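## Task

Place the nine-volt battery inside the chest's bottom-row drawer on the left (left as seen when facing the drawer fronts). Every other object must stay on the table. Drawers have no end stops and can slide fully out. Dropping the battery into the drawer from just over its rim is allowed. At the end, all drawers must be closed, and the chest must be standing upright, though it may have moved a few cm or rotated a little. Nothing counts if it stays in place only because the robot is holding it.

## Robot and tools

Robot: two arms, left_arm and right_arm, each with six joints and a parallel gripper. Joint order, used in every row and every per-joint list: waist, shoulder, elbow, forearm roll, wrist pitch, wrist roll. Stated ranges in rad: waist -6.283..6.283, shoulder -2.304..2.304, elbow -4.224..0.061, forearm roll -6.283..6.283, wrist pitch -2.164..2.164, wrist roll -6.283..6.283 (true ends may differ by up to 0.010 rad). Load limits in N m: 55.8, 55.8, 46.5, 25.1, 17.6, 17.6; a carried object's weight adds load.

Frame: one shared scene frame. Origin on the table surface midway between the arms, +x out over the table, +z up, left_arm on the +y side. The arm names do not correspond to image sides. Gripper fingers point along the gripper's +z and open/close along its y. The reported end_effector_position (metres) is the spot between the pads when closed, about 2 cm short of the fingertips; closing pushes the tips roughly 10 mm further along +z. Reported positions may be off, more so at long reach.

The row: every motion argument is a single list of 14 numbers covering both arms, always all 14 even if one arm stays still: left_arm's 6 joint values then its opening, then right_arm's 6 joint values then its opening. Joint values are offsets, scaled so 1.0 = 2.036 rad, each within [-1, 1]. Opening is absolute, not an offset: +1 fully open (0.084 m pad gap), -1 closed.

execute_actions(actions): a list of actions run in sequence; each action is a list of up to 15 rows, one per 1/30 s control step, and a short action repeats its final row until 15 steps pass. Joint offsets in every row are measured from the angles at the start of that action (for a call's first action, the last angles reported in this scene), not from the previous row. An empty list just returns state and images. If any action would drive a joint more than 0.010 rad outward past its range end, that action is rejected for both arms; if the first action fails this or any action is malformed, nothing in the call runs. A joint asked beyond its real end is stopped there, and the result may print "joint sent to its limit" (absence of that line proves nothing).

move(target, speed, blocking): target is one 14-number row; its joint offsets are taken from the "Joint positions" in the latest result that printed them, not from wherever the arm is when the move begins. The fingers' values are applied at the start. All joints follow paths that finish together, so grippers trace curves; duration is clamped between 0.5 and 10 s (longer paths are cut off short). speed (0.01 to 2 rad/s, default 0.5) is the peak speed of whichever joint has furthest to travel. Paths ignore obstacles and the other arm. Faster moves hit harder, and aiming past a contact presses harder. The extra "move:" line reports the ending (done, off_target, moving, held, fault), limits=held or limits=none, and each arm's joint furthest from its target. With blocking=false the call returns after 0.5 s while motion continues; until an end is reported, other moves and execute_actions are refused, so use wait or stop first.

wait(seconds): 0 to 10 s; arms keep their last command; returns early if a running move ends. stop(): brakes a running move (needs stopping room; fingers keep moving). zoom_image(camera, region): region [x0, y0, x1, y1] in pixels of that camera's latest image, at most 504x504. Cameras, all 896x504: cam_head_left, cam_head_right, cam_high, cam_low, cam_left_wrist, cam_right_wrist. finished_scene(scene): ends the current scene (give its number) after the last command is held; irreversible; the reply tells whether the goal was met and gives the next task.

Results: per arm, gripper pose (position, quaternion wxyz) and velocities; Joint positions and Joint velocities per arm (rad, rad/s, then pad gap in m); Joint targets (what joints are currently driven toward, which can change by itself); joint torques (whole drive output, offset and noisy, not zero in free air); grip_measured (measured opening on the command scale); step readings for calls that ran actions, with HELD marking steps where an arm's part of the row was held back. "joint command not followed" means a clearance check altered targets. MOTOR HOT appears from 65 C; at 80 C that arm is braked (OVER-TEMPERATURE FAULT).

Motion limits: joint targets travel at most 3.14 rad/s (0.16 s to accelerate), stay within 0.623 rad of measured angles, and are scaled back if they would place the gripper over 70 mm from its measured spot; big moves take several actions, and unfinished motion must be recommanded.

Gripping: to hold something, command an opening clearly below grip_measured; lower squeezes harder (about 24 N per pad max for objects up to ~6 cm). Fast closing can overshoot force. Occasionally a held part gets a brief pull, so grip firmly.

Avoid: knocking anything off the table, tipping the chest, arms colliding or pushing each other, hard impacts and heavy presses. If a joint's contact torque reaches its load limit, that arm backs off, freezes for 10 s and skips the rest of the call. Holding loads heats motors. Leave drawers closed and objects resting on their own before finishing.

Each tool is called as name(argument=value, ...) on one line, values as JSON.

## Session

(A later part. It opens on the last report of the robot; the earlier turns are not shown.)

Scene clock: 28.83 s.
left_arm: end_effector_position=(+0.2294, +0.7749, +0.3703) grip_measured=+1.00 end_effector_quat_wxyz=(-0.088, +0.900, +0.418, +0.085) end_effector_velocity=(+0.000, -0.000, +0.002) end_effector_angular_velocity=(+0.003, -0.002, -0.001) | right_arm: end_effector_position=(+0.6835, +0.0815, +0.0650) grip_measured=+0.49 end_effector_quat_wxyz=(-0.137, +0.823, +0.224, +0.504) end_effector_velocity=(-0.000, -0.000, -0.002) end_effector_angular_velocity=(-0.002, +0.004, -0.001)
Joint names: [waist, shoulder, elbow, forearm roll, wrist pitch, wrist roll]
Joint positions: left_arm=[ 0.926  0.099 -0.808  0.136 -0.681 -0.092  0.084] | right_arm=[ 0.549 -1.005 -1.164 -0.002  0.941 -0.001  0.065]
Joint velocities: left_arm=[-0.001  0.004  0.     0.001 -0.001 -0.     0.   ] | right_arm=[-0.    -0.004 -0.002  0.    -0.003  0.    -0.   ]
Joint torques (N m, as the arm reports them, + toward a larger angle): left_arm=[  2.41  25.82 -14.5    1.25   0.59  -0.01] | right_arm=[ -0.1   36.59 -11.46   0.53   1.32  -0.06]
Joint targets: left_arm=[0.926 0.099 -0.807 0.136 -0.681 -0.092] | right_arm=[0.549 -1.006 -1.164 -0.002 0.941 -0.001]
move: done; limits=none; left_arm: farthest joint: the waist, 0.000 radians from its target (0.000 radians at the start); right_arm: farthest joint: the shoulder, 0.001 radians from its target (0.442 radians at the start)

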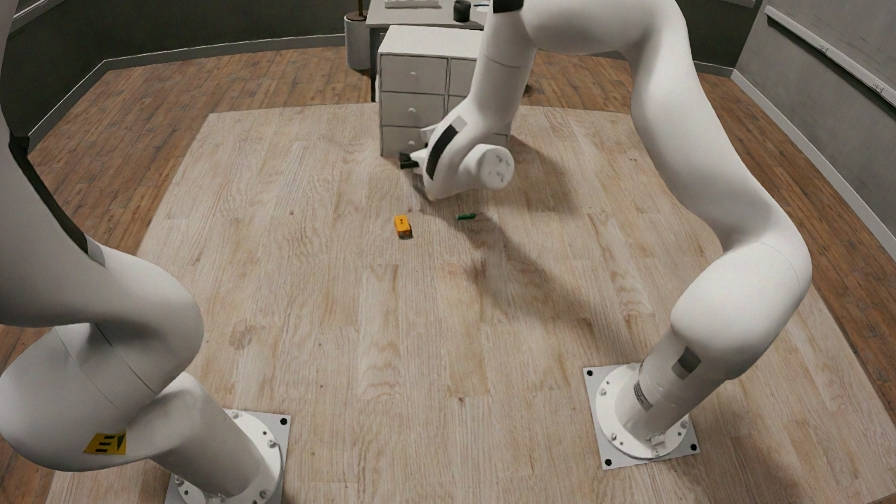

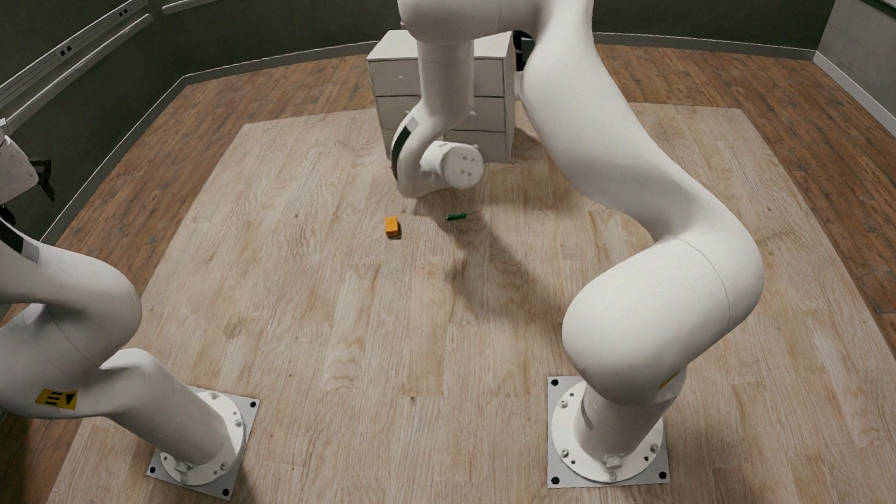

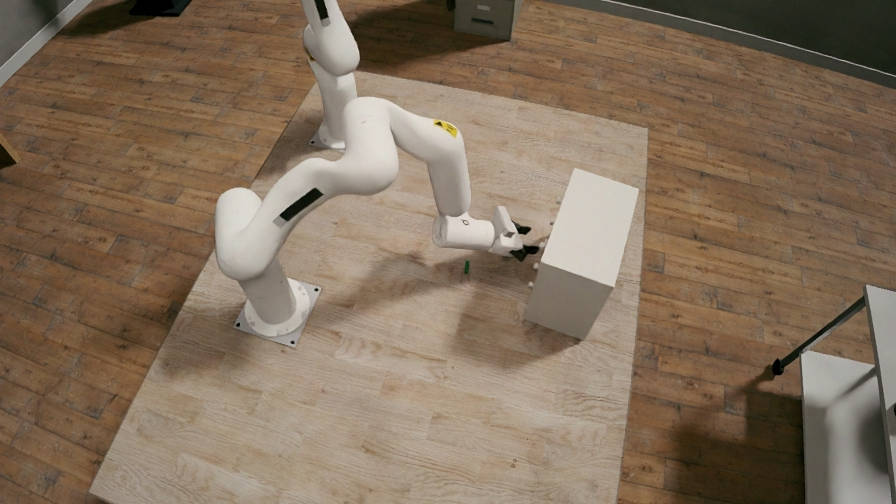

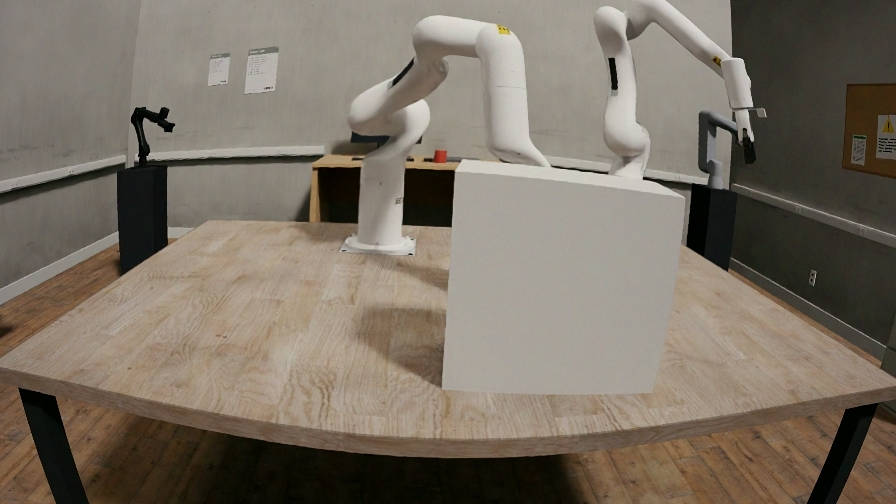

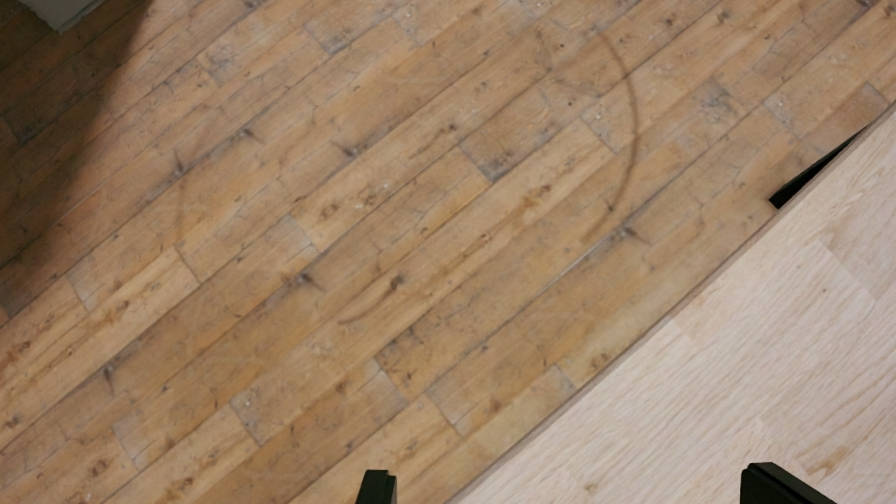

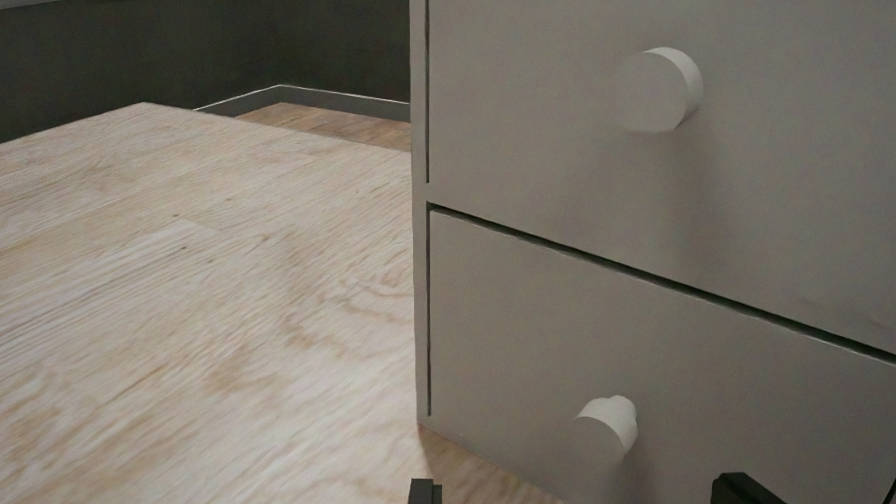

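move(target=[0,0,0,0,0,0,1,0,-0.037,-0.088,0,-0.052,0,0.4], speed=0.2)

move(target=[0,0,0,0,0,0,1,0,0,0,0,0,0,-0.9])

Scene clock: 34.07 s.
left_arm: end_effector_position=(+0.2294, +0.7749, +0.3703) grip_measured=+1.00 end_effector_quat_wxyz=(-0.088, +0.900, +0.418, +0.085) end_effector_velocity=(-0.000, -0.001, -0.001) end_effector_angular_velocity=(-0.001, +0.001, -0.000) | right_arm: end_effector_position=(+0.7305, +0.1089, +0.0636) grip_measured=+0.39 end_effector_quat_wxyz=(-0.136, +0.823, +0.224, +0.503) end_effector_velocity=(+0.000, +0.000, +0.000) end_effector_angular_velocity=(+0.000, -0.001, +0.001)
Joint names: [waist, shoulder, elbow, forearm roll, wrist pitch, wrist roll]
Joint positions: left_arm=[ 0.926  0.099 -0.808  0.136 -0.681 -0.092  0.084] | right_arm=[ 0.549 -1.08  -1.343 -0.002  0.835 -0.001  0.061]
Joint velocities: left_arm=[-0.     0.     0.002 -0.    -0.     0.    -0.   ] | right_arm=[ 0.    -0.    -0.001 -0.    -0.    -0.    -0.   ]
Joint torques (N m, as the arm reports them, + toward a larger angle): left_arm=[ -1.8   30.98 -15.87   2.99   0.38   0.11] | right_arm=[ -5.29  44.9  -17.21   0.74   1.95  -0.5 ]
Joint targets: left_arm=[0.926 0.099 -0.808 0.136 -0.681 -0.092] | right_arm=[0.549 -1.080 -1.343 -0.002 0.835 -0.001]
move: done; limits=none; left_arm: farthest joint: the waist, 0.000 radians from its target (0.000 radians at the start); right_arm: farthest joint: the elbow, 0.001 radians from its target (0.179 radians at the start)

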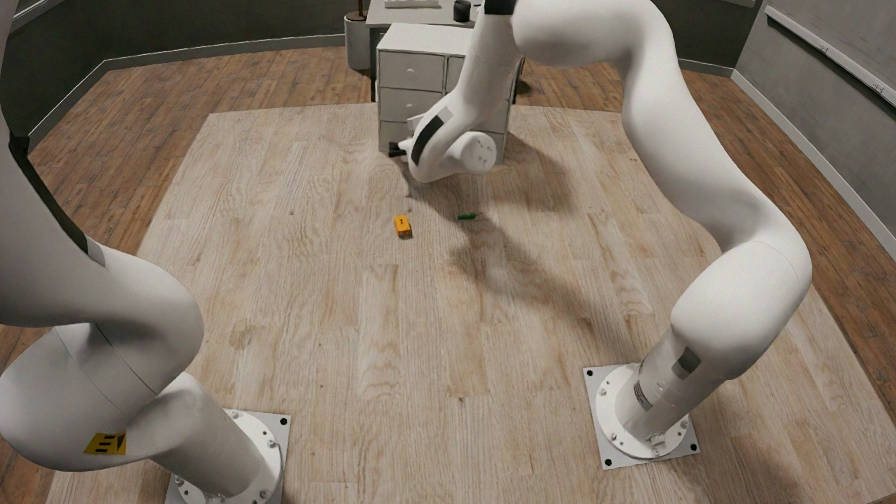

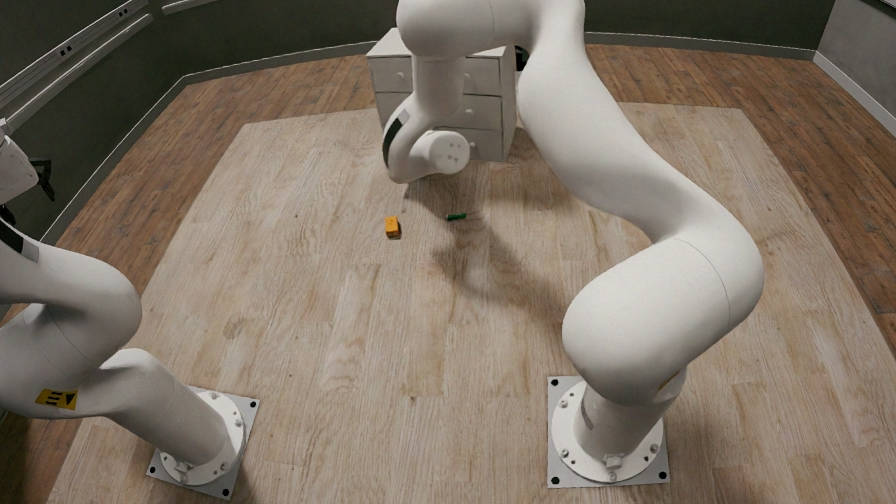

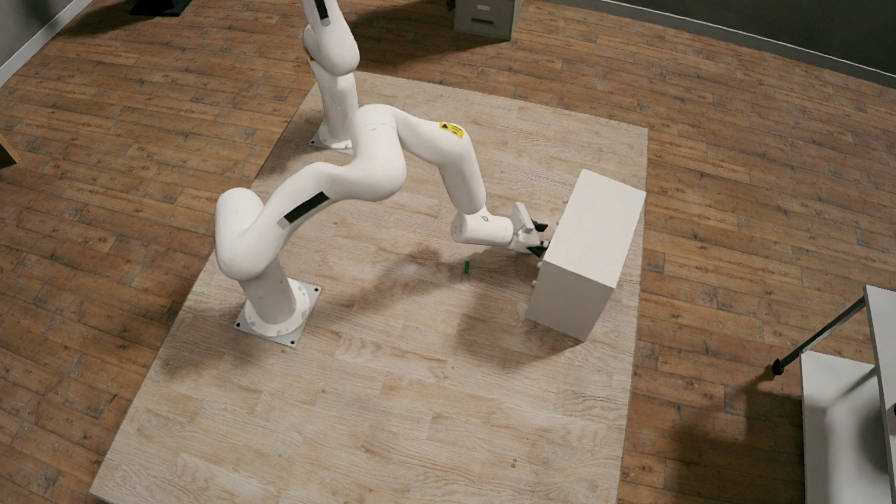

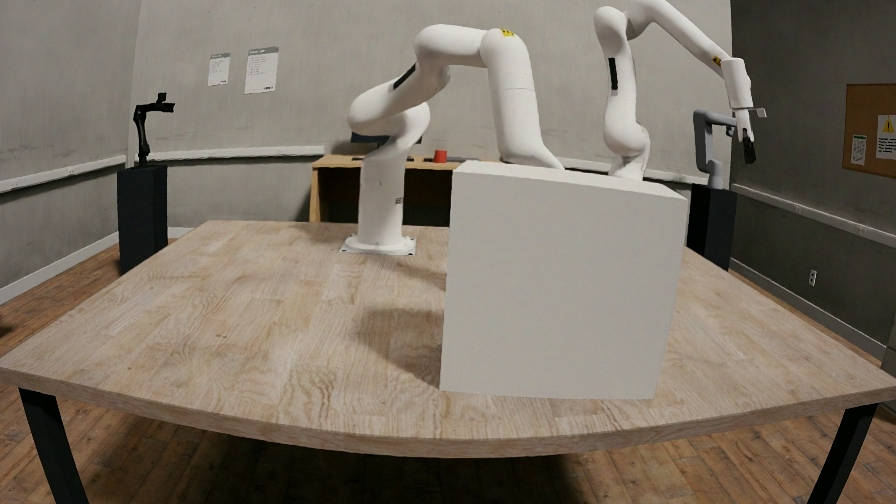

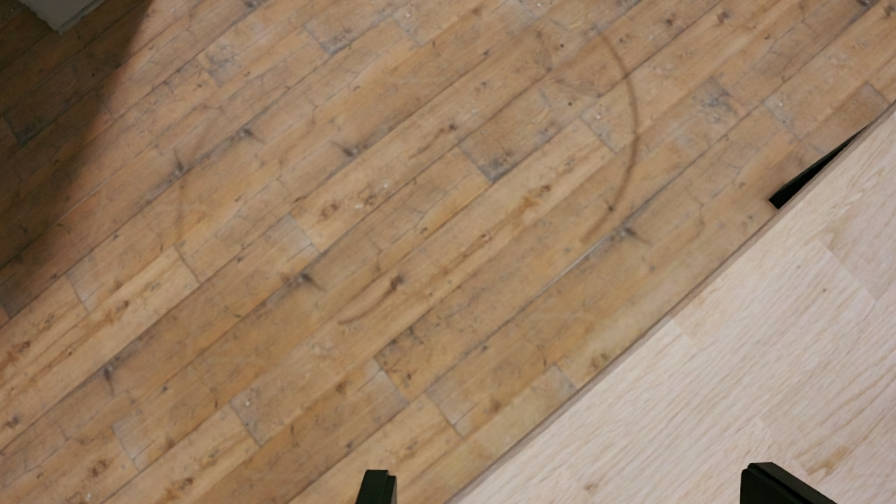

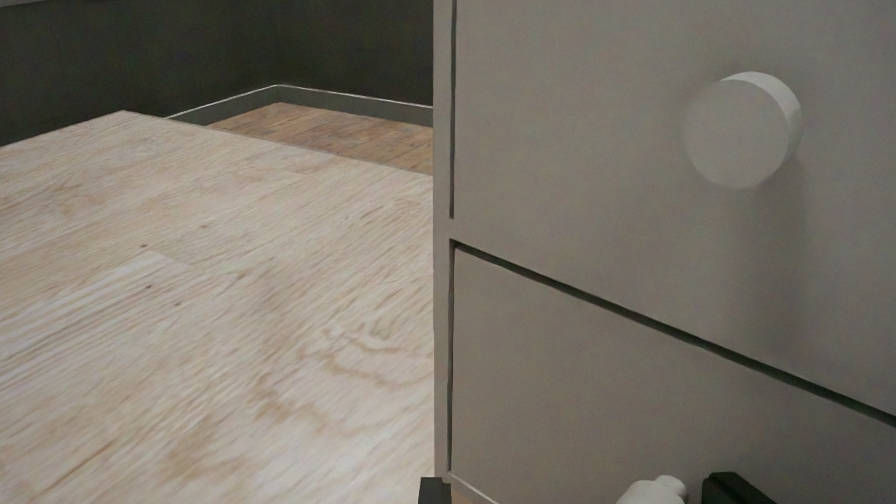

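Scene clock: 34.63 s.
left_arm: end_effector_position=(+0.2294, +0.7749, +0.3703) grip_measured=+1.00 end_effector_quat_wxyz=(-0.088, +0.900, +0.418, +0.085) end_effector_velocity=(+0.000, +0.000, +0.000) end_effector_angular_velocity=(+0.000, -0.001, +0.002) | right_arm: end_effector_position=(+0.7311, +0.1091, +0.0647) grip_measured=-0.79 end_effector_quat_wxyz=(-0.137, +0.823, +0.224, +0.504) end_effector_velocity=(-0.001, -0.001, -0.002) end_effector_angular_velocity=(-0.002, +0.004, -0.001)
Joint names: [waist, shoulder, elbow, forearm roll, wrist pitch, wrist roll]
Joint positions: left_arm=[ 0.926  0.099 -0.808  0.136 -0.681 -0.092  0.084] | right_arm=[ 0.549 -1.08  -1.343 -0.002  0.836 -0.001  0.009]
Joint velocities: left_arm=[-0.001 -0.    -0.001 -0.    -0.    -0.002 -0.   ] | right_arm=[-0.001 -0.001  0.001 -0.001 -0.002  0.     0.   ]
Joint torques (N m, as the arm reports them, + toward a larger angle): left_arm=[  0.73  28.59 -15.73   2.06   0.78   0.1 ] | right_arm=[  7.53  35.59 -12.64  -1.5   -0.06  -0.19]
Joint targets: left_arm=[0.926 0.099 -0.808 0.136 -0.681 -0.092] | right_arm=[0.549 -1.080 -1.343 -0.002 0.835 -0.001]
move: done; limits=none; left_arm: farthest joint: the waist, 0.000 radians from its target (0.000 radians at the start); right_arm: farthest joint: the wrist pitch, 0.001 radians from its target (0.000 radians at the start)

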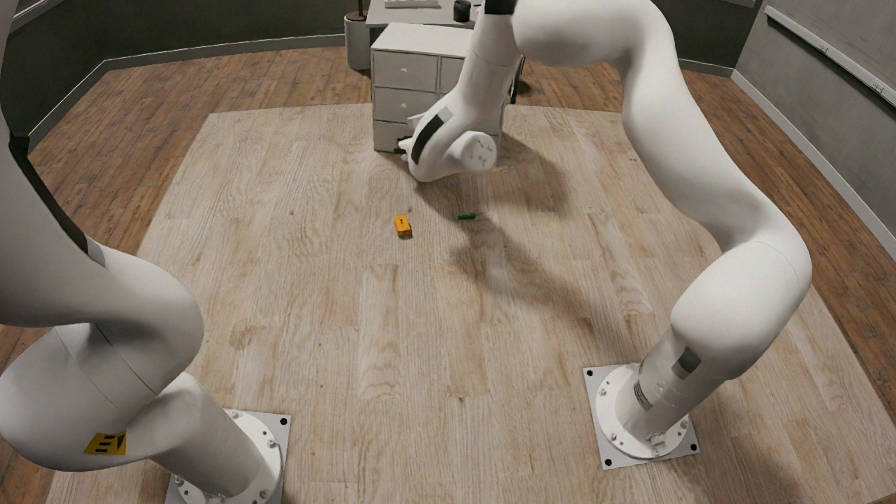

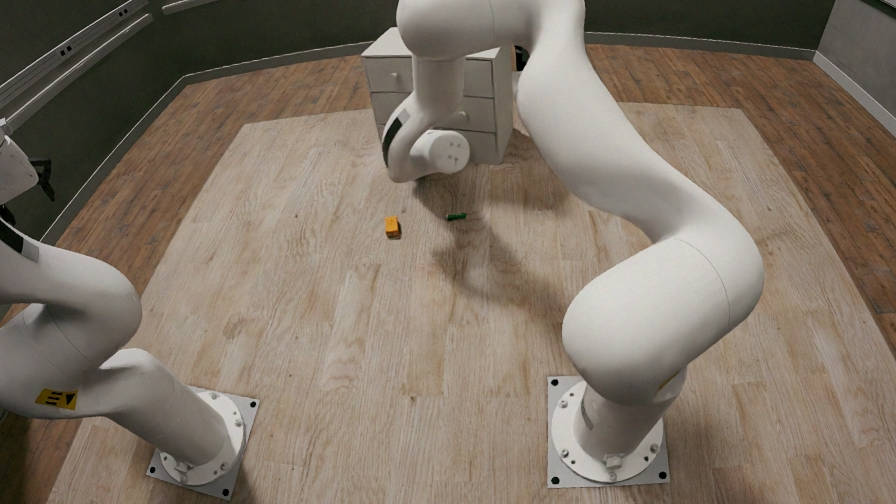

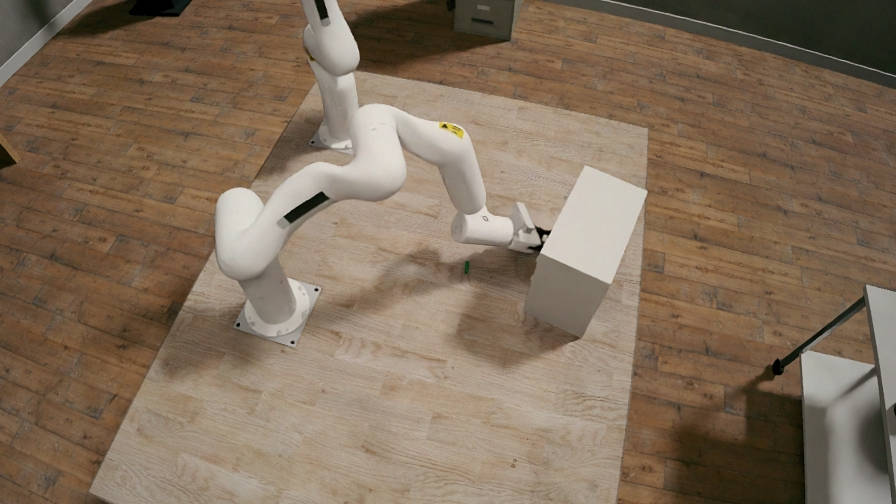

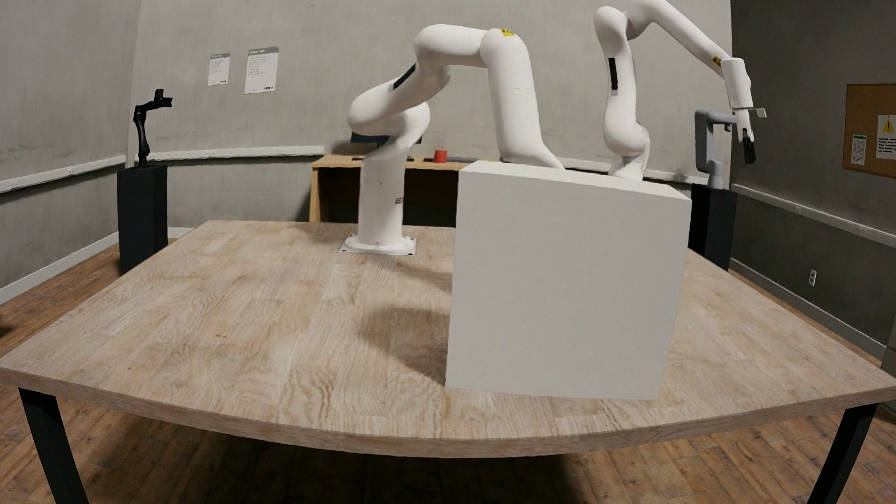

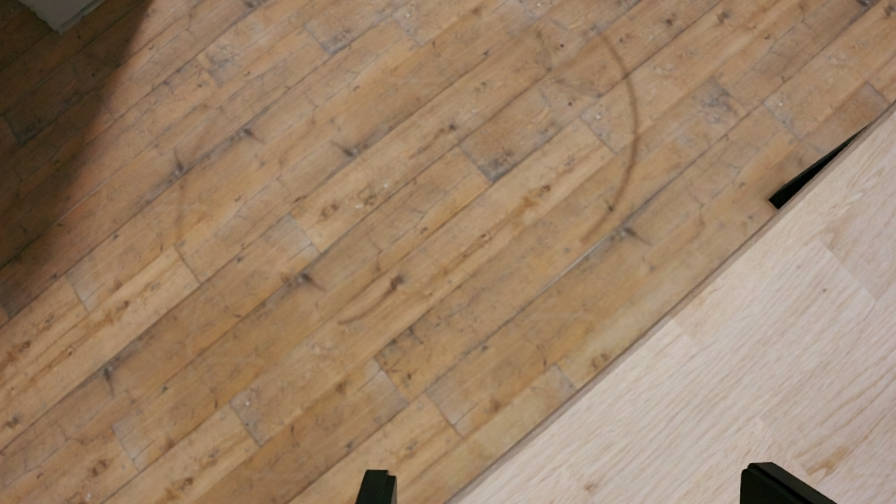

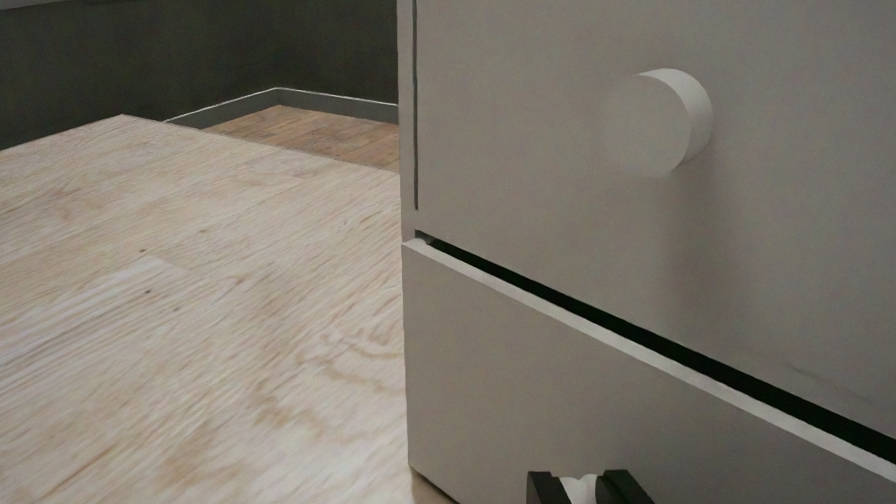

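execute_actions(actions=[])

Scene clock: 48.63 s.
left_arm: end_effector_position=(+0.2294, +0.7749, +0.3703) grip_measured=+1.00 end_effector_quat_wxyz=(-0.088, +0.900, +0.418, +0.085) end_effector_velocity=(+0.000, +0.000, +0.001) end_effector_angular_velocity=(+0.002, -0.002, -0.000) | right_arm: end_effector_position=(+0.7305, +0.1089, +0.0637) grip_measured=-0.79 end_effector_quat_wxyz=(-0.136, +0.823, +0.224, +0.503) end_effector_velocity=(+0.000, -0.000, +0.000) end_effector_angular_velocity=(+0.000, -0.001, -0.001)
Joint names: [waist, shoulder, elbow, forearm roll, wrist pitch, wrist roll]
Joint positions: left_arm=[ 0.926  0.099 -0.808  0.136 -0.681 -0.092  0.084] | right_arm=[ 0.549 -1.08  -1.343 -0.002  0.835 -0.001  0.009]
Joint velocities: left_arm=[ 0.     0.002 -0.    -0.     0.     0.001  0.   ] | right_arm=[-0.001  0.     0.    -0.     0.001  0.     0.   ]
Joint torques (N m, as the arm reports them, + toward a larger angle): left_arm=[ -0.2   29.21 -16.98   2.84   0.58   0.08] | right_arm=[ 4.17 28.99 -6.25 -0.74 -1.93 -0.14]
Joint targets: left_arm=[0.926 0.099 -0.808 0.136 -0.681 -0.092] | right_arm=[0.549 -1.080 -1.343 -0.002 0.835 -0.001]

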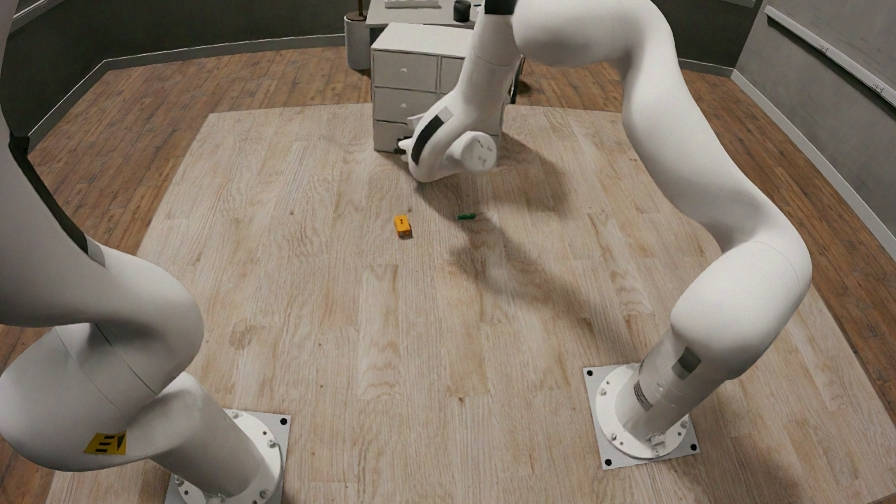

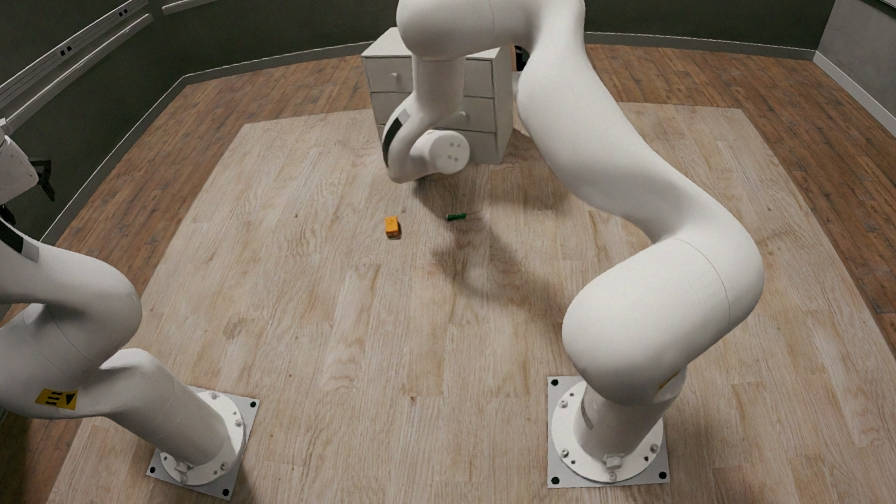

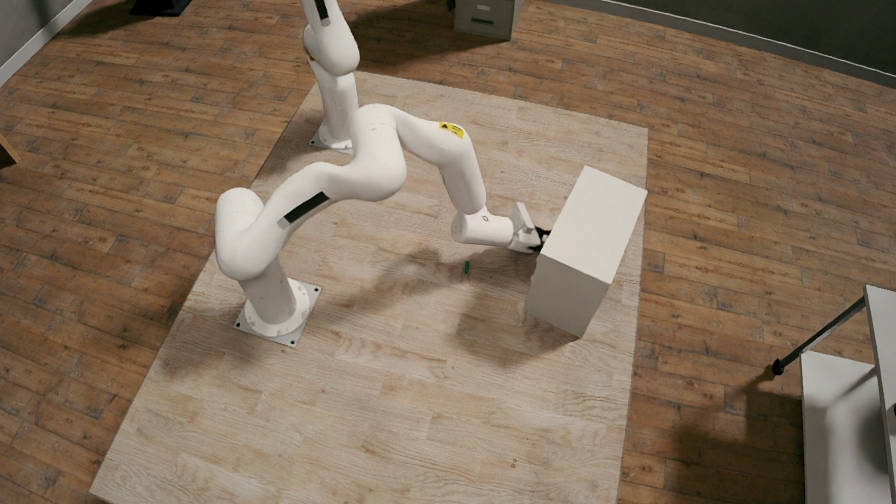

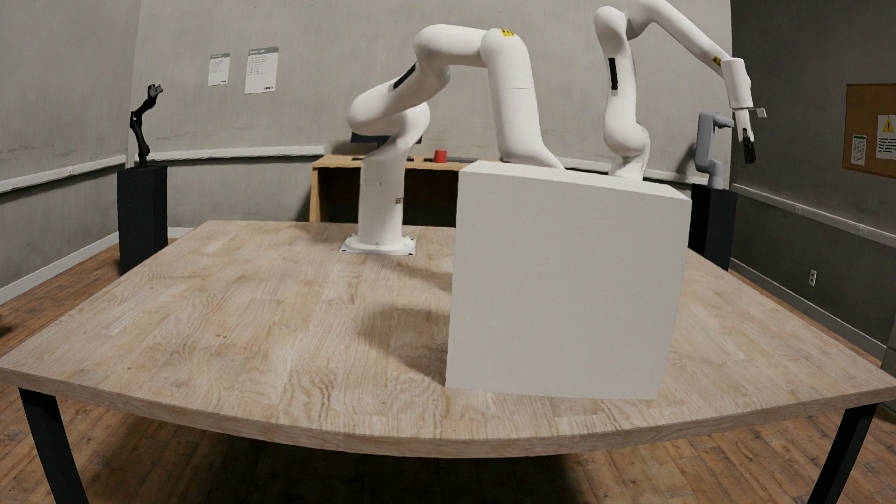

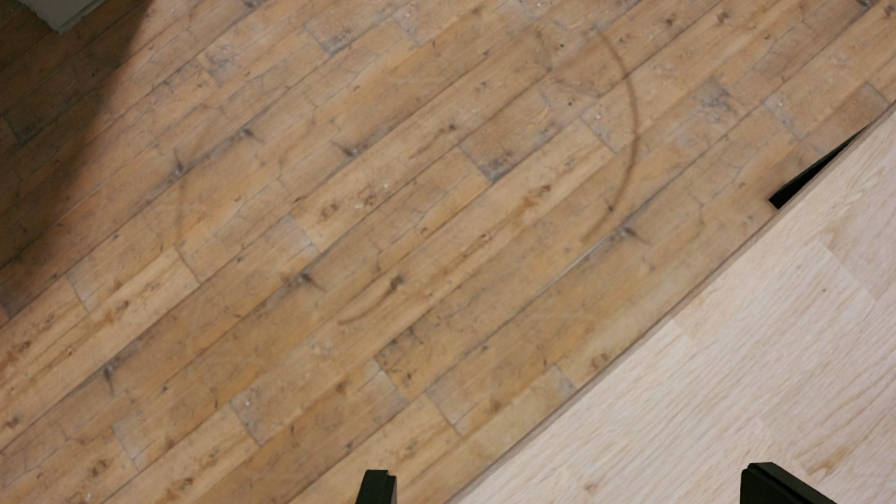

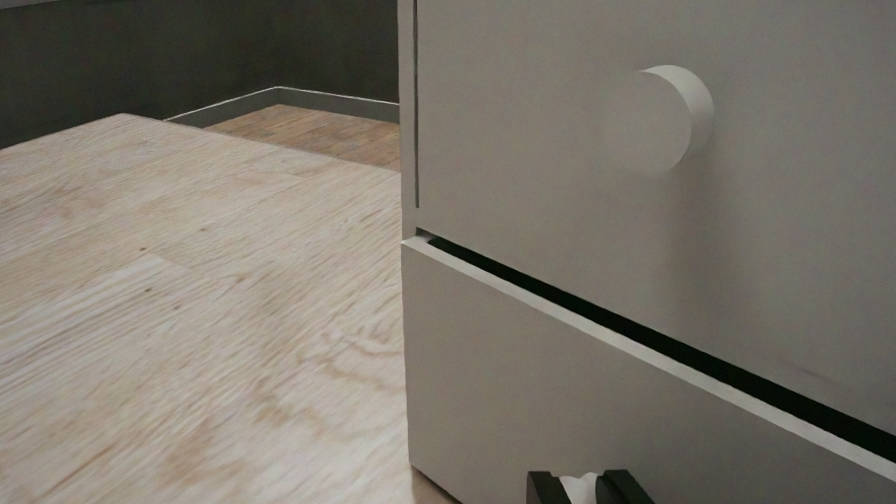

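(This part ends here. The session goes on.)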